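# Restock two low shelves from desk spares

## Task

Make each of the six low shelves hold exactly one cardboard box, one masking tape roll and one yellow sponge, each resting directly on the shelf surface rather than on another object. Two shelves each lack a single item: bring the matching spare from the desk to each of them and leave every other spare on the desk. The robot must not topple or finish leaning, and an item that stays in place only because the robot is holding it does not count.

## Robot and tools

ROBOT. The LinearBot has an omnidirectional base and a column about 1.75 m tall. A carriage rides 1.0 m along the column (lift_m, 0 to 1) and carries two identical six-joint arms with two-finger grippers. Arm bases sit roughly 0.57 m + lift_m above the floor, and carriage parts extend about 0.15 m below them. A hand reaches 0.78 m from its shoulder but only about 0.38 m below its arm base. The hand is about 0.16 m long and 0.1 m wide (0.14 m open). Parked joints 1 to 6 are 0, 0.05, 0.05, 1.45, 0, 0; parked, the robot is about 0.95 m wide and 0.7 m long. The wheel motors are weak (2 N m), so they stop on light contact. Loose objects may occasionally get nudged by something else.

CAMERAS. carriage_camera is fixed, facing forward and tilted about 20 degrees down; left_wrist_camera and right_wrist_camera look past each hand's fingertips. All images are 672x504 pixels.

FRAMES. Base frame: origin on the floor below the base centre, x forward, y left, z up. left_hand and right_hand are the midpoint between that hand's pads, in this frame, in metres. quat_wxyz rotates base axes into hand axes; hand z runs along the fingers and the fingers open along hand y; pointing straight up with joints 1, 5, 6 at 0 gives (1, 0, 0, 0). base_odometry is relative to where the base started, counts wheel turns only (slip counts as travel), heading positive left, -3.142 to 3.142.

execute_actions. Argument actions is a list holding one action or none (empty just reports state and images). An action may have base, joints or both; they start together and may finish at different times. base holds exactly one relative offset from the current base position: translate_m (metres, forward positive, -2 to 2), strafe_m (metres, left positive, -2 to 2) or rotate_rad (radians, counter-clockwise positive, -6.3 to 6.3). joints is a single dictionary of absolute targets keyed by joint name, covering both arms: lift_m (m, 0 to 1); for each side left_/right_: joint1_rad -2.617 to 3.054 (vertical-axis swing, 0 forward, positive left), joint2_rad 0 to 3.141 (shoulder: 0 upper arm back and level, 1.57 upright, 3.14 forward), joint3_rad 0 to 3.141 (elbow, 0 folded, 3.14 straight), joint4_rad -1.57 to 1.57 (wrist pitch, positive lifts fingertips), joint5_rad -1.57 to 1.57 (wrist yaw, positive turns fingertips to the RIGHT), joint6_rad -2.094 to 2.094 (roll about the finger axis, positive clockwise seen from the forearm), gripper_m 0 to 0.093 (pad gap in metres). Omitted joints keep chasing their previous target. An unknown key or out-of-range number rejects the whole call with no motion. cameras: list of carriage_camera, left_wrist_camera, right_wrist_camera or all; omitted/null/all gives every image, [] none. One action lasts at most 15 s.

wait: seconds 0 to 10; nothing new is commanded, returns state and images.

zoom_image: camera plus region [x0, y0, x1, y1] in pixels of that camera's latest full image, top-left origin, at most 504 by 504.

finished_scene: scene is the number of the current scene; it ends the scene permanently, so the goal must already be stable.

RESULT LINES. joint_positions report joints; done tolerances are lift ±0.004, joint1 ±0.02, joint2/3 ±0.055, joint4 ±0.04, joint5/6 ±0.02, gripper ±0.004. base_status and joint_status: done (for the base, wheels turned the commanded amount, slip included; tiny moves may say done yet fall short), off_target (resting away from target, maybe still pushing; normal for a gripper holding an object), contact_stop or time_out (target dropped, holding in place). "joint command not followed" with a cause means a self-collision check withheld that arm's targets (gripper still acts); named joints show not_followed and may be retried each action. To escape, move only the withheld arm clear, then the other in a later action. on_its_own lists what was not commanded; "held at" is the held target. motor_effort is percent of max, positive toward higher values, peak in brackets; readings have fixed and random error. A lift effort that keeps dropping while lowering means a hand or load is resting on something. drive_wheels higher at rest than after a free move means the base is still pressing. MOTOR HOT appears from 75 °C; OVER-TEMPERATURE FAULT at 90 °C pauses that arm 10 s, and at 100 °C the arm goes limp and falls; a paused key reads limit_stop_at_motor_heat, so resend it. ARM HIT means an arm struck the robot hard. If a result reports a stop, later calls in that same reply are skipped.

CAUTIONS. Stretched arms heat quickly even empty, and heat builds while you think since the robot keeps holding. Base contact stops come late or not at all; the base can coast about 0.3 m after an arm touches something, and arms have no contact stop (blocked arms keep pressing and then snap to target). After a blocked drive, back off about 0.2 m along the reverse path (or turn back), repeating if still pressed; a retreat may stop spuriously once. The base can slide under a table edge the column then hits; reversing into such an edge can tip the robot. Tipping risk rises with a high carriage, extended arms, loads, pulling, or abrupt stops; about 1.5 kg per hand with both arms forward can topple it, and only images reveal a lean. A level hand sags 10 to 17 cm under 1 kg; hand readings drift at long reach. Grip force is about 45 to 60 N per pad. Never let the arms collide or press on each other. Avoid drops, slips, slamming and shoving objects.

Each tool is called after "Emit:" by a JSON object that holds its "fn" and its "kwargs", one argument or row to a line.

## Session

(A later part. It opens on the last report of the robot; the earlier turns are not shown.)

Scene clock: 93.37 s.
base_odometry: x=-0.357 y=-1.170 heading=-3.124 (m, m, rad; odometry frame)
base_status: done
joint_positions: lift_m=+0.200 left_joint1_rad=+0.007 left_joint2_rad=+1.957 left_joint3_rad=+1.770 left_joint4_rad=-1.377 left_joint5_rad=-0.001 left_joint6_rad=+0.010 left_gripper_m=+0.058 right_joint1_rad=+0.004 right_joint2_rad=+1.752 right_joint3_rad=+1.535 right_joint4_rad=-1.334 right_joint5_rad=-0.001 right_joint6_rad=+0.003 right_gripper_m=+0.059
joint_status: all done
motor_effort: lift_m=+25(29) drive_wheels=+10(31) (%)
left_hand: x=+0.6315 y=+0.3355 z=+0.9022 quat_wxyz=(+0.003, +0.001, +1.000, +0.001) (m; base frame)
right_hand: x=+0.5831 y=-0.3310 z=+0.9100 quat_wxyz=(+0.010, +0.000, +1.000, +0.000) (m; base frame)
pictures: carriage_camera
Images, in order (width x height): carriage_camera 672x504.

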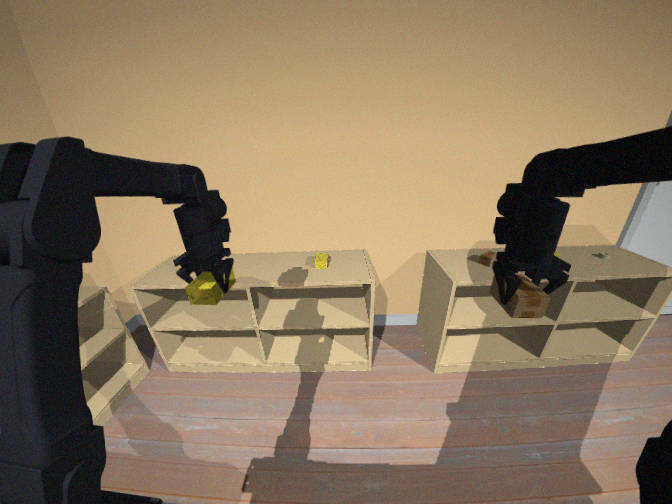

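Emit:
{"fn": "execute_actions", "kwargs": {
  "actions": [
    {"base":{"strafe_m":0.5},"joints":{"left_joint2_rad":0.9,"left_joint3_rad":0.9,"left_joint4_rad":-1.45,"right_joint1_rad":0.7,"right_joint6_rad":0.7,"right_joint2_rad":2.1,"right_joint3_rad":1.8,"right_joint4_rad":-1.25}}
  ],
  "cameras": []
}}

Emit:
{"fn": "execute_actions", "kwargs": {
  "actions": [
    {"base":{"translate_m":0.7},"joints":{"lift_m":0.12}}
  ]
}}

Scene clock: 102.10 s.
base_odometry: x=-0.347 y=-1.670 heading=-3.123 (m, m, rad; odometry frame)
base_status: done
joint_positions: lift_m=+0.200 left_joint1_rad=+0.002 left_joint2_rad=+0.914 left_joint3_rad=+0.907 left_joint4_rad=-1.454 left_joint5_rad=-0.001 left_joint6_rad=+0.010 left_gripper_m=+0.058 right_joint1_rad=+0.702 right_joint2_rad=+2.106 right_joint3_rad=+1.778 right_joint4_rad=-1.240 right_joint5_rad=-0.005 right_joint6_rad=+0.695 right_gripper_m=+0.059
joint_status: all done
motor_effort: lift_m=+25(25) drive_wheels=-7(33) (%)
left_hand: x=+0.3898 y=+0.3331 z=+0.9133 quat_wxyz=(+0.055, +0.004, +0.998, +0.001) (m; base frame)
right_hand: x=+0.5685 y=-0.0691 z=+0.8493 quat_wxyz=(+0.000, -0.004, +1.000, +0.003) (m; base frame)
pictures: none
No camera images: the call's "cameras" was empty. Leave "cameras" out to get every camera's image.

Scene clock: 105.73 s.
base_odometry: x=-1.047 y=-1.684 heading=-3.122 (m, m, rad; odometry frame)
base_status: done
joint_positions: lift_m=+0.120 left_joint1_rad=+0.002 left_joint2_rad=+0.913 left_joint3_rad=+0.904 left_joint4_rad=-1.454 left_joint5_rad=-0.001 left_joint6_rad=+0.010 left_gripper_m=+0.058 right_joint1_rad=+0.702 right_joint2_rad=+2.103 right_joint3_rad=+1.778 right_joint4_rad=-1.245 right_joint5_rad=-0.004 right_joint6_rad=+0.696 right_gripper_m=+0.059
joint_status: all done
motor_effort: lift_m=+25(26) drive_wheels=-6(24) (%)
left_hand: x=+0.3891 y=+0.3331 z=+0.8325 quat_wxyz=(+0.054, +0.004, +0.999, +0.001) (m; base frame)
right_hand: x=+0.5678 y=-0.0700 z=+0.7705 quat_wxyz=(-0.001, -0.003, +1.000, +0.002) (m; base frame)
pictures: carriage_camera, left_wrist_camera, right_wrist_camera
Images, in order (width x height): carriage_camera 672x504, left_wrist_camera 672x504, right_wrist_camera 672x504.

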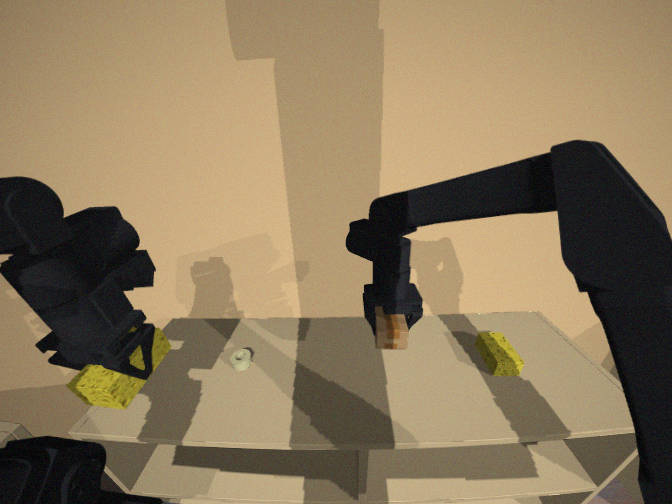

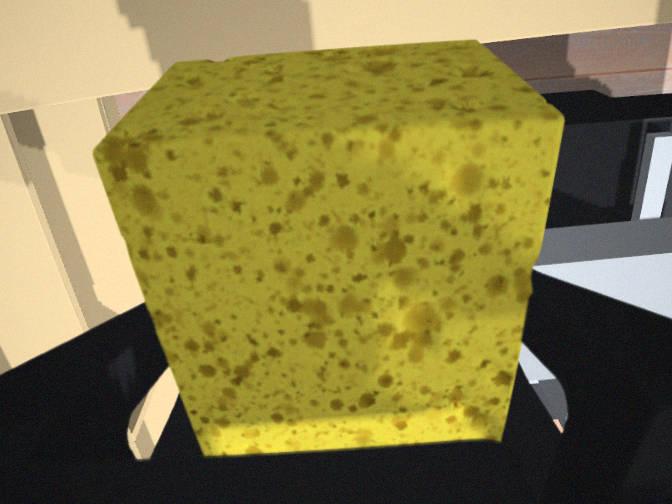

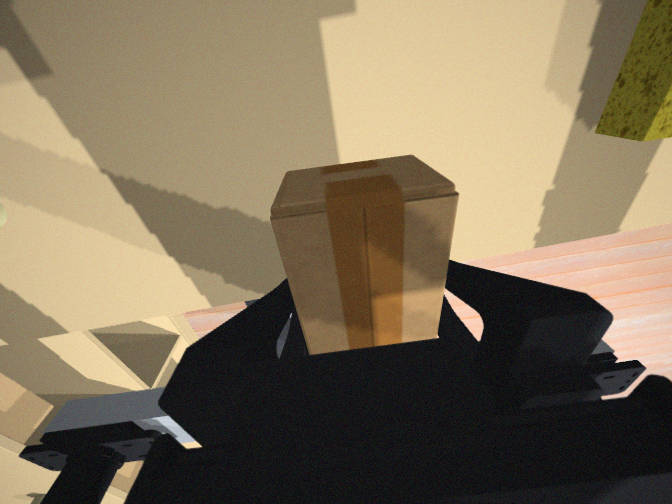

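Emit:
{"fn": "execute_actions", "kwargs": {
  "actions": [
    {"base":{"translate_m":0.05},"joints":{"lift_m":0.02}}
  ],
  "cameras": ["carriage_camera","right_wrist_camera"]
}}

Scene clock: 110.03 s.
base_odometry: x=-1.097 y=-1.685 heading=-3.121 (m, m, rad; odometry frame)
base_status: done
joint_positions: lift_m=+0.020 left_joint1_rad=+0.002 left_joint2_rad=+0.913 left_joint3_rad=+0.904 left_joint4_rad=-1.454 left_joint5_rad=-0.001 left_joint6_rad=+0.010 left_gripper_m=+0.058 right_joint1_rad=+0.702 right_joint2_rad=+2.103 right_joint3_rad=+1.784 right_joint4_rad=-1.246 right_joint5_rad=-0.001 right_joint6_rad=+0.696 right_gripper_m=+0.059
joint_status: all done
motor_effort: lift_m=+25(24) drive_wheels=-6(27) (%)
left_hand: x=+0.3891 y=+0.3331 z=+0.7325 quat_wxyz=(+0.054, +0.004, +0.999, +0.001) (m; base frame)
right_hand: x=+0.5689 y=-0.0695 z=+0.6719 quat_wxyz=(+0.002, -0.003, +1.000, +0.002) (m; base frame)
pictures: carriage_camera, right_wrist_camera
Images, in order (width x height): carriage_camera 672x504, right_wrist_camera 672x504.

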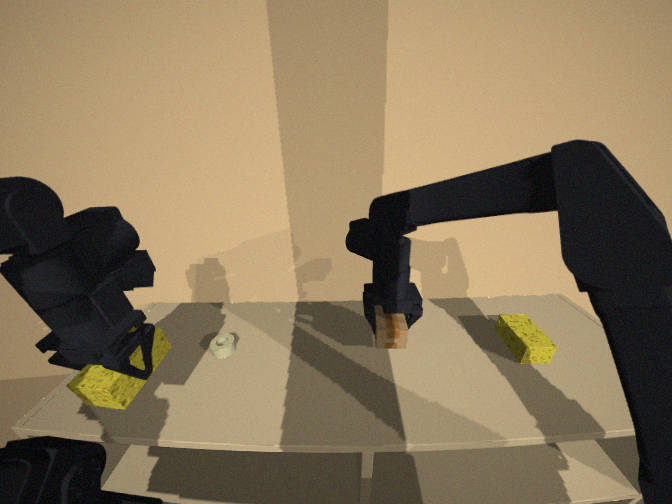

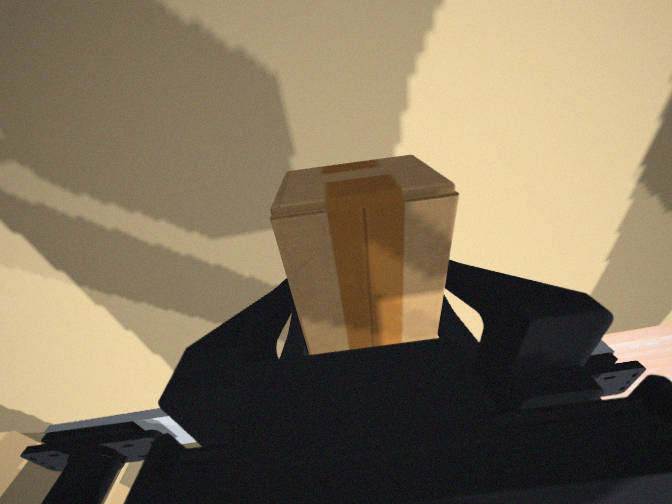

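Emit:
{"fn": "execute_actions", "kwargs": {
  "actions": [
    {"joints":{"right_joint2_rad":2.17,"right_joint4_rad":-1.18}}
  ],
  "cameras": []
}}

Emit:
{"fn": "execute_actions", "kwargs": {
  "actions": [
    {"joints":{"lift_m":0.005}}
  ],
  "cameras": ["carriage_camera","right_wrist_camera"]
}}

Scene clock: 114.93 s.
base_odometry: x=-1.097 y=-1.685 heading=-3.121 (m, m, rad; odometry frame)
base_status: not commanded
joint_positions: lift_m=+0.020 left_joint1_rad=+0.002 left_joint2_rad=+0.913 left_joint3_rad=+0.904 left_joint4_rad=-1.454 left_joint5_rad=-0.001 left_joint6_rad=+0.010 left_gripper_m=+0.058 right_joint1_rad=+0.702 right_joint2_rad=+2.164 right_joint3_rad=+1.784 right_joint4_rad=-1.186 right_joint5_rad=-0.001 right_joint6_rad=+0.696 right_gripper_m=+0.059
joint_status: all done
motor_effort: lift_m=+25(25) drive_wheels=-6(6) (%)
left_hand: x=+0.3891 y=+0.3331 z=+0.7325 quat_wxyz=(+0.054, +0.004, +0.999, +0.001) (m; base frame)
right_hand: x=+0.5778 y=-0.0620 z=+0.6482 quat_wxyz=(+0.002, -0.003, +1.000, +0.002) (m; base frame)
pictures: none
No camera images: the call's "cameras" was empty. Leave "cameras" out to get every camera's image.

Scene clock: 115.53 s.
base_odometry: x=-1.097 y=-1.685 heading=-3.121 (m, m, rad; odometry frame)
base_status: not commanded
joint_positions: lift_m=+0.005 left_joint1_rad=+0.002 left_joint2_rad=+0.913 left_joint3_rad=+0.902 left_joint4_rad=-1.454 left_joint5_rad=-0.001 left_joint6_rad=+0.010 left_gripper_m=+0.058 right_joint1_rad=+0.702 right_joint2_rad=+2.160 right_joint3_rad=+1.791 right_joint4_rad=-1.189 right_joint5_rad=+0.001 right_joint6_rad=+0.698 right_gripper_m=+0.059
joint_status: all done
motor_effort: lift_m=+24(23) drive_wheels=-6(6) (%)
left_hand: x=+0.3887 y=+0.3330 z=+0.7171 quat_wxyz=(+0.053, +0.004, +0.999, +0.001) (m; base frame)
right_hand: x=+0.5793 y=-0.0613 z=+0.6366 quat_wxyz=(+0.005, -0.002, +1.000, +0.004) (m; base frame)
pictures: carriage_camera, right_wrist_camera
Images, in order (width x height): carriage_camera 672x504, right_wrist_camera 672x504.

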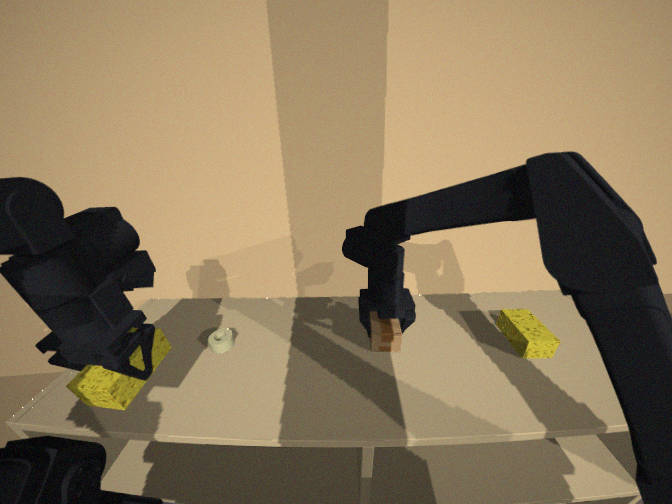

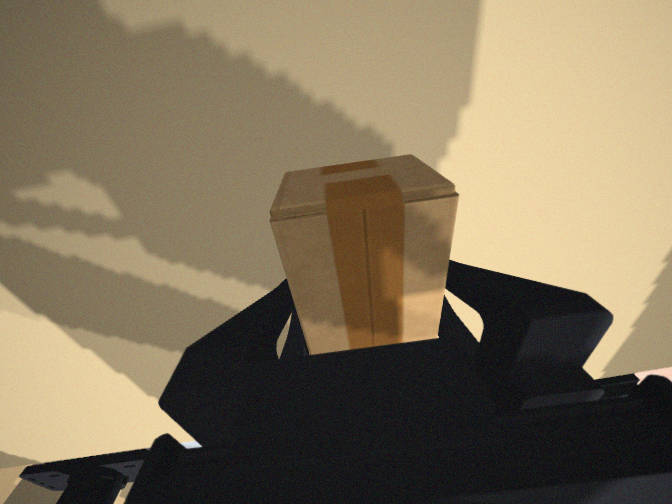

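Emit:
{"fn": "execute_actions", "kwargs": {
  "actions": [
    {"joints":{"right_gripper_m":0.093}}
  ],
  "cameras": []
}}

Emit:
{"fn": "execute_actions", "kwargs": {
  "actions": [
    {"joints":{"lift_m":0.12}}
  ],
  "cameras": ["carriage_camera"]
}}

Emit:
{"fn": "execute_actions", "kwargs": {
  "actions": [
    {"base":{"translate_m":-1.5},"joints":{"lift_m":0.25,"right_joint1_rad":0,"right_joint2_rad":0.05,"right_joint3_rad":0.3,"right_joint4_rad":1.2,"right_joint6_rad":0}}
  ],
  "cameras": ["carriage_camera"]
}}

Emit:
{"fn": "execute_actions", "kwargs": {
  "actions": [
    {"base":{"rotate_rad":-3.14}}
  ],
  "cameras": ["carriage_camera"]
}}

Scene clock: 125.27 s.
base_odometry: x=-1.097 y=-1.685 heading=-3.121 (m, m, rad; odometry frame)
base_status: not commanded
joint_positions: lift_m=+0.005 left_joint1_rad=+0.002 left_joint2_rad=+0.913 left_joint3_rad=+0.902 left_joint4_rad=-1.454 left_joint5_rad=-0.001 left_joint6_rad=+0.010 left_gripper_m=+0.058 right_joint1_rad=+0.702 right_joint2_rad=+2.160 right_joint3_rad=+1.791 right_joint4_rad=-1.189 right_joint5_rad=+0.001 right_joint6_rad=+0.698 right_gripper_m=+0.093
joint_status: all done
motor_effort: lift_m=+24(24) drive_wheels=-5(5) (%)
left_hand: x=+0.3887 y=+0.3330 z=+0.7171 quat_wxyz=(+0.053, +0.004, +0.999, +0.001) (m; base frame)
right_hand: x=+0.5794 y=-0.0612 z=+0.6366 quat_wxyz=(+0.006, -0.002, +1.000, +0.004) (m; base frame)
pictures: none
No camera images: the call's "cameras" was empty. Leave "cameras" out to get every camera's image.

Scene clock: 126.27 s.
base_odometry: x=-1.097 y=-1.685 heading=-3.121 (m, m, rad; odometry frame)
base_status: not commanded
joint_positions: lift_m=+0.120 left_joint1_rad=+0.002 left_joint2_rad=+0.913 left_joint3_rad=+0.902 left_joint4_rad=-1.454 left_joint5_rad=-0.001 left_joint6_rad=+0.010 left_gripper_m=+0.058 right_joint1_rad=+0.702 right_joint2_rad=+2.161 right_joint3_rad=+1.791 right_joint4_rad=-1.186 right_joint5_rad=+0.001 right_joint6_rad=+0.698 right_gripper_m=+0.093
joint_status: all done
motor_effort: lift_m=+25(31) drive_wheels=-2(4) (%)
left_hand: x=+0.3888 y=+0.3330 z=+0.8320 quat_wxyz=(+0.053, +0.004, +0.999, +0.001) (m; base frame)
right_hand: x=+0.5799 y=-0.0607 z=+0.7512 quat_wxyz=(+0.006, -0.002, +1.000, +0.005) (m; base frame)
pictures: carriage_camera
Images, in order (width x height): carriage_camera 672x504.

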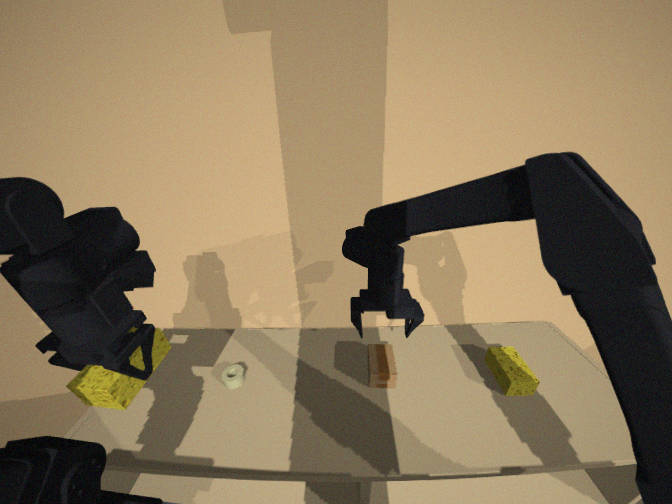

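Scene clock: 131.67 s.
base_odometry: x=+0.402 y=-1.655 heading=-3.121 (m, m, rad; odometry frame)
base_status: done
joint_positions: lift_m=+0.250 left_joint1_rad=+0.002 left_joint2_rad=+0.913 left_joint3_rad=+0.902 left_joint4_rad=-1.451 left_joint5_rad=-0.001 left_joint6_rad=+0.010 left_gripper_m=+0.058 right_joint1_rad=+0.005 right_joint2_rad=+0.065 right_joint3_rad=+0.327 right_joint4_rad=+1.204 right_joint5_rad=+0.005 right_joint6_rad=+0.005 right_gripper_m=+0.093
joint_status: all done
motor_effort: lift_m=+24(29) drive_wheels=-4(28) (%)
left_hand: x=+0.3895 y=+0.3330 z=+0.9621 quat_wxyz=(+0.054, +0.004, +0.999, +0.001) (m; base frame)
right_hand: x=+0.2615 y=-0.3333 z=+1.3235 quat_wxyz=(+0.999, +0.002, +0.052, +0.005) (m; base frame)
pictures: carriage_camera
Images, in order (width x height): carriage_camera 672x504.

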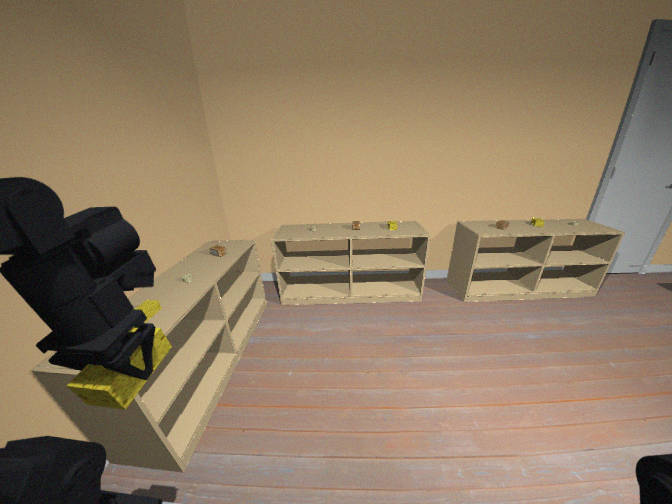

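Scene clock: 135.93 s.
base_odometry: x=+0.402 y=-1.655 heading=+0.023 (m, m, rad; odometry frame)
base_status: done
joint_positions: lift_m=+0.250 left_joint1_rad=+0.002 left_joint2_rad=+0.913 left_joint3_rad=+0.902 left_joint4_rad=-1.447 left_joint5_rad=-0.001 left_joint6_rad=+0.010 left_gripper_m=+0.058 right_joint1_rad=+0.005 right_joint2_rad=+0.065 right_joint3_rad=+0.327 right_joint4_rad=+1.199 right_joint5_rad=+0.004 right_joint6_rad=+0.005 right_gripper_m=+0.093
joint_status: not commanded
motor_effort: lift_m=+24(24) drive_wheels=+10(29) (%)
left_hand: x=+0.3905 y=+0.3330 z=+0.9622 quat_wxyz=(+0.056, +0.004, +0.998, +0.001) (m; base frame)
right_hand: x=+0.2632 y=-0.3331 z=+1.3232 quat_wxyz=(+0.998, +0.002, +0.055, +0.005) (m; base frame)
pictures: carriage_camera
Images, in order (width x height): carriage_camera 672x504.

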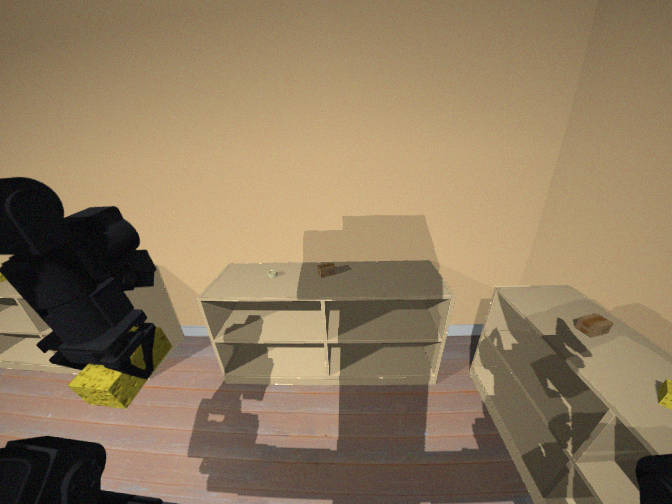

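Emit:
{"fn": "execute_actions", "kwargs": {
  "actions": [
    {"base":{"strafe_m":-0.1},"joints":{"left_joint1_rad":-0.9,"left_joint6_rad":-0.9,"left_joint2_rad":2.25,"left_joint3_rad":2.0,"left_joint4_rad":-1.3}}
  ],
  "cameras": []
}}

Emit:
{"fn": "execute_actions", "kwargs": {
  "actions": [
    {"base":{"translate_m":0.68},"joints":{"lift_m":0.12}}
  ]
}}

Scene clock: 142.23 s.
base_odometry: x=+0.404 y=-1.755 heading=+0.022 (m, m, rad; odometry frame)
base_status: done
joint_positions: lift_m=+0.250 left_joint1_rad=-0.909 left_joint2_rad=+2.257 left_joint3_rad=+1.981 left_joint4_rad=-1.290 left_joint5_rad=-0.001 left_joint6_rad=-0.889 left_gripper_m=+0.058 right_joint1_rad=+0.005 right_joint2_rad=+0.065 right_joint3_rad=+0.327 right_joint4_rad=+1.199 right_joint5_rad=+0.003 right_joint6_rad=+0.005 right_gripper_m=+0.093
joint_status: all done
motor_effort: lift_m=+24(24) drive_wheels=-9(26) (%)
left_hand: x=+0.5294 y=-0.0147 z=+0.8896 quat_wxyz=(+0.002, +0.010, +1.000, -0.001) (m; base frame)
right_hand: x=+0.2632 y=-0.3330 z=+1.3232 quat_wxyz=(+0.998, +0.001, +0.055, +0.005) (m; base frame)
pictures: none
No camera images: the call's "cameras" was empty. Leave "cameras" out to get every camera's image.

Scene clock: 145.80 s.
base_odometry: x=+1.084 y=-1.741 heading=+0.021 (m, m, rad; odometry frame)
base_status: done
joint_positions: lift_m=+0.120 left_joint1_rad=-0.903 left_joint2_rad=+2.258 left_joint3_rad=+1.989 left_joint4_rad=-1.297 left_joint5_rad=+0.000 left_joint6_rad=-0.890 left_gripper_m=+0.058 right_joint1_rad=+0.005 right_joint2_rad=+0.065 right_joint3_rad=+0.327 right_joint4_rad=+1.201 right_joint5_rad=+0.001 right_joint6_rad=+0.004 right_gripper_m=+0.093
joint_status: all done
motor_effort: lift_m=+25(26) drive_wheels=-6(25) (%)
left_hand: x=+0.5315 y=-0.0135 z=+0.7613 quat_wxyz=(+0.002, +0.006, +1.000, -0.002) (m; base frame)
right_hand: x=+0.2626 y=-0.3326 z=+1.1931 quat_wxyz=(+0.999, +0.000, +0.054, +0.005) (m; base frame)
pictures: carriage_camera, left_wrist_camera, right_wrist_camera
Images, in order (width x height): carriage_camera 672x504, left_wrist_camera 672x504, right_wrist_camera 672x504.

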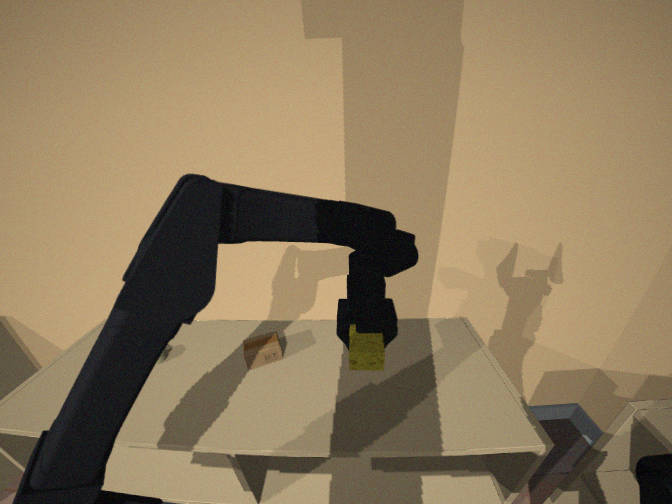

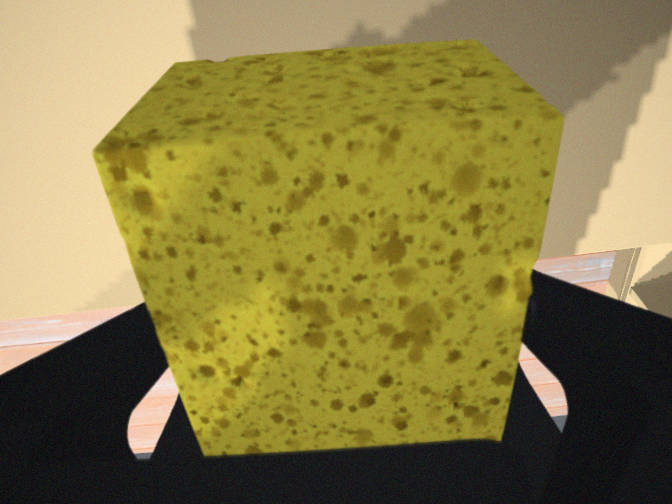

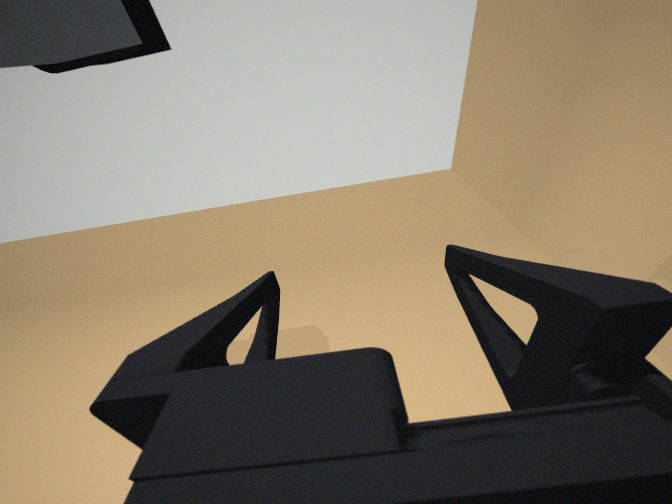

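Emit:
{"fn": "execute_actions", "kwargs": {
  "actions": [
    {"base":{"translate_m":0.04},"joints":{"lift_m":0.03,"left_joint2_rad":2.3,"left_joint4_rad":-1.25}}
  ],
  "cameras": []
}}

Emit:
{"fn": "execute_actions", "kwargs": {
  "actions": [
    {"joints":{"lift_m":0.006}}
  ],
  "cameras": ["carriage_camera"]
}}

Scene clock: 153.27 s.
base_odometry: x=+1.125 y=-1.740 heading=+0.021 (m, m, rad; odometry frame)
base_status: done
joint_positions: lift_m=+0.030 left_joint1_rad=-0.903 left_joint2_rad=+2.312 left_joint3_rad=+1.989 left_joint4_rad=-1.257 left_joint5_rad=+0.000 left_joint6_rad=-0.890 left_gripper_m=+0.058 right_joint1_rad=+0.005 right_joint2_rad=+0.065 right_joint3_rad=+0.317 right_joint4_rad=+1.200 right_joint5_rad=+0.000 right_joint6_rad=+0.004 right_gripper_m=+0.093
joint_status: all done
motor_effort: lift_m=+25(27) drive_wheels=-6(27) (%)
left_hand: x=+0.5357 y=-0.0188 z=+0.6484 quat_wxyz=(-0.003, +0.006, +1.000, +0.003) (m; base frame)
right_hand: x=+0.2663 y=-0.3325 z=+1.1007 quat_wxyz=(+0.998, +0.000, +0.059, +0.005) (m; base frame)
pictures: none
No camera images: the call's "cameras" was empty. Leave "cameras" out to get every camera's image.

Scene clock: 153.87 s.
base_odometry: x=+1.124 y=-1.740 heading=+0.021 (m, m, rad; odometry frame)
base_status: not commanded
joint_positions: lift_m=+0.006 left_joint1_rad=-0.903 left_joint2_rad=+2.304 left_joint3_rad=+1.991 left_joint4_rad=-1.259 left_joint5_rad=-0.002 left_joint6_rad=-0.891 left_gripper_m=+0.058 right_joint1_rad=+0.005 right_joint2_rad=+0.065 right_joint3_rad=+0.317 right_joint4_rad=+1.200 right_joint5_rad=+0.000 right_joint6_rad=+0.004 right_gripper_m=+0.093
joint_status: all done
motor_effort: lift_m=+24(24) drive_wheels=-3(4) (%)
left_hand: x=+0.5364 y=-0.0191 z=+0.6283 quat_wxyz=(+0.001, +0.006, +1.000, +0.001) (m; base frame)
right_hand: x=+0.2664 y=-0.3325 z=+1.0768 quat_wxyz=(+0.998, +0.000, +0.059, +0.005) (m; base frame)
pictures: carriage_camera
Images, in order (width x height): carriage_camera 672x504.

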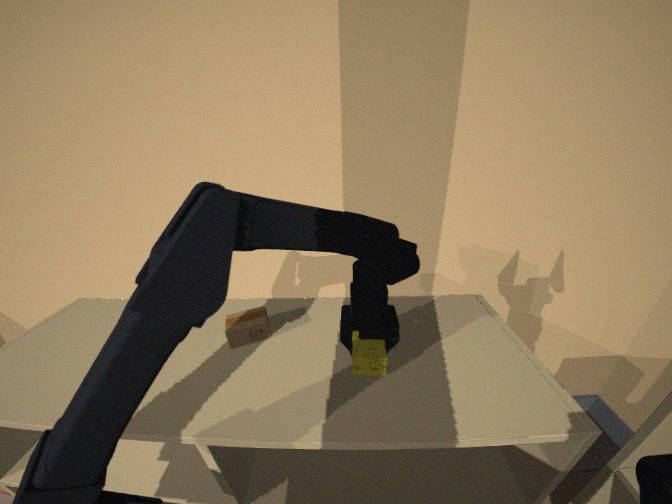

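Emit:
{"fn": "execute_actions", "kwargs": {
  "actions": [
    {"joints":{"left_gripper_m":0.093}}
  ],
  "cameras": []
}}

Emit:
{"fn": "execute_actions", "kwargs": {
  "actions": [
    {"joints":{"lift_m":0.1}}
  ],
  "cameras": []
}}

Emit:
{"fn": "execute_actions", "kwargs": {
  "actions": [
    {"base":{"translate_m":-0.3},"joints":{"lift_m":0.2,"left_joint1_rad":0,"left_joint2_rad":0.9,"left_joint3_rad":1.0}}
  ],
  "cameras": ["carriage_camera"]
}}

Scene clock: 159.37 s.
base_odometry: x=+1.124 y=-1.740 heading=+0.021 (m, m, rad; odometry frame)
base_status: not commanded
joint_positions: lift_m=+0.006 left_joint1_rad=-0.903 left_joint2_rad=+2.304 left_joint3_rad=+1.991 left_joint4_rad=-1.259 left_joint5_rad=-0.002 left_joint6_rad=-0.891 left_gripper_m=+0.093 right_joint1_rad=+0.005 right_joint2_rad=+0.065 right_joint3_rad=+0.317 right_joint4_rad=+1.200 right_joint5_rad=+0.000 right_joint6_rad=+0.004 right_gripper_m=+0.093
joint_status: all done
motor_effort: lift_m=+24(24) drive_wheels=-4(3) (%)
left_hand: x=+0.5364 y=-0.0191 z=+0.6283 quat_wxyz=(+0.001, +0.006, +1.000, +0.001) (m; base frame)
right_hand: x=+0.2664 y=-0.3325 z=+1.0768 quat_wxyz=(+0.998, +0.000, +0.059, +0.005) (m; base frame)
pictures: none
No camera images: the call's "cameras" was empty. Leave "cameras" out to get every camera's image.

Scene clock: 160.27 s.
base_odometry: x=+1.124 y=-1.740 heading=+0.021 (m, m, rad; odometry frame)
base_status: not commanded
joint_positions: lift_m=+0.100 left_joint1_rad=-0.903 left_joint2_rad=+2.306 left_joint3_rad=+1.991 left_joint4_rad=-1.256 left_joint5_rad=-0.001 left_joint6_rad=-0.891 left_gripper_m=+0.093 right_joint1_rad=+0.005 right_joint2_rad=+0.065 right_joint3_rad=+0.317 right_joint4_rad=+1.200 right_joint5_rad=-0.001 right_joint6_rad=+0.004 right_gripper_m=+0.093
joint_status: all done
motor_effort: lift_m=+24(29) drive_wheels=-4(3) (%)
left_hand: x=+0.5366 y=-0.0196 z=+0.7215 quat_wxyz=(+0.001, +0.006, +1.000, +0.000) (m; base frame)
right_hand: x=+0.2664 y=-0.3324 z=+1.1708 quat_wxyz=(+0.998, +0.000, +0.059, +0.005) (m; base frame)
pictures: none
No camera images: the call's "cameras" was empty. Leave "cameras" out to get every camera's image.

Scene clock: 162.80 s.
base_odometry: x=+0.824 y=-1.746 heading=+0.020 (m, m, rad; odometry frame)
base_status: done
joint_positions: lift_m=+0.200 left_joint1_rad=-0.003 left_joint2_rad=+0.905 left_joint3_rad=+1.009 left_joint4_rad=-1.250 left_joint5_rad=-0.005 left_joint6_rad=-0.891 left_gripper_m=+0.093 right_joint1_rad=+0.005 right_joint2_rad=+0.065 right_joint3_rad=+0.317 right_joint4_rad=+1.199 right_joint5_rad=+0.000 right_joint6_rad=+0.004 right_gripper_m=+0.093
joint_status: all done
motor_effort: lift_m=+24(31) drive_wheels=-3(27) (%)
left_hand: x=+0.4542 y=+0.3327 z=+0.9592 quat_wxyz=(+0.191, -0.420, +0.882, -0.089) (m; base frame)
right_hand: x=+0.2666 y=-0.3325 z=+1.2708 quat_wxyz=(+0.998, +0.000, +0.060, +0.005) (m; base frame)
pictures: carriage_camera
Images, in order (width x height): carriage_camera 672x504.

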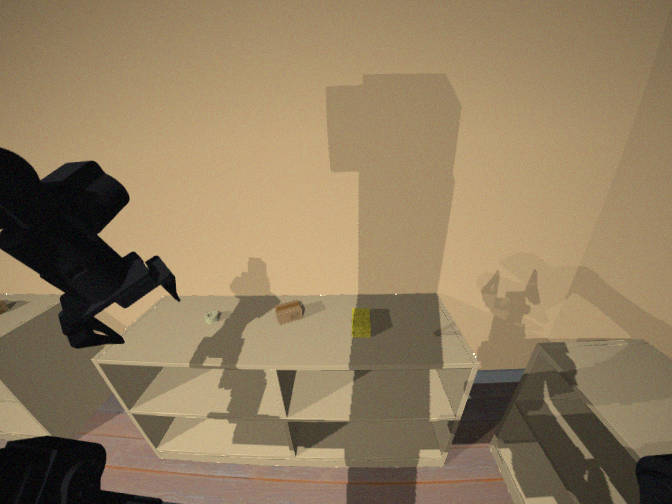

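Emit:
{"fn": "finished_scene", "kwargs": {
  "scene": 1
}}

The scene is finished: the task was done.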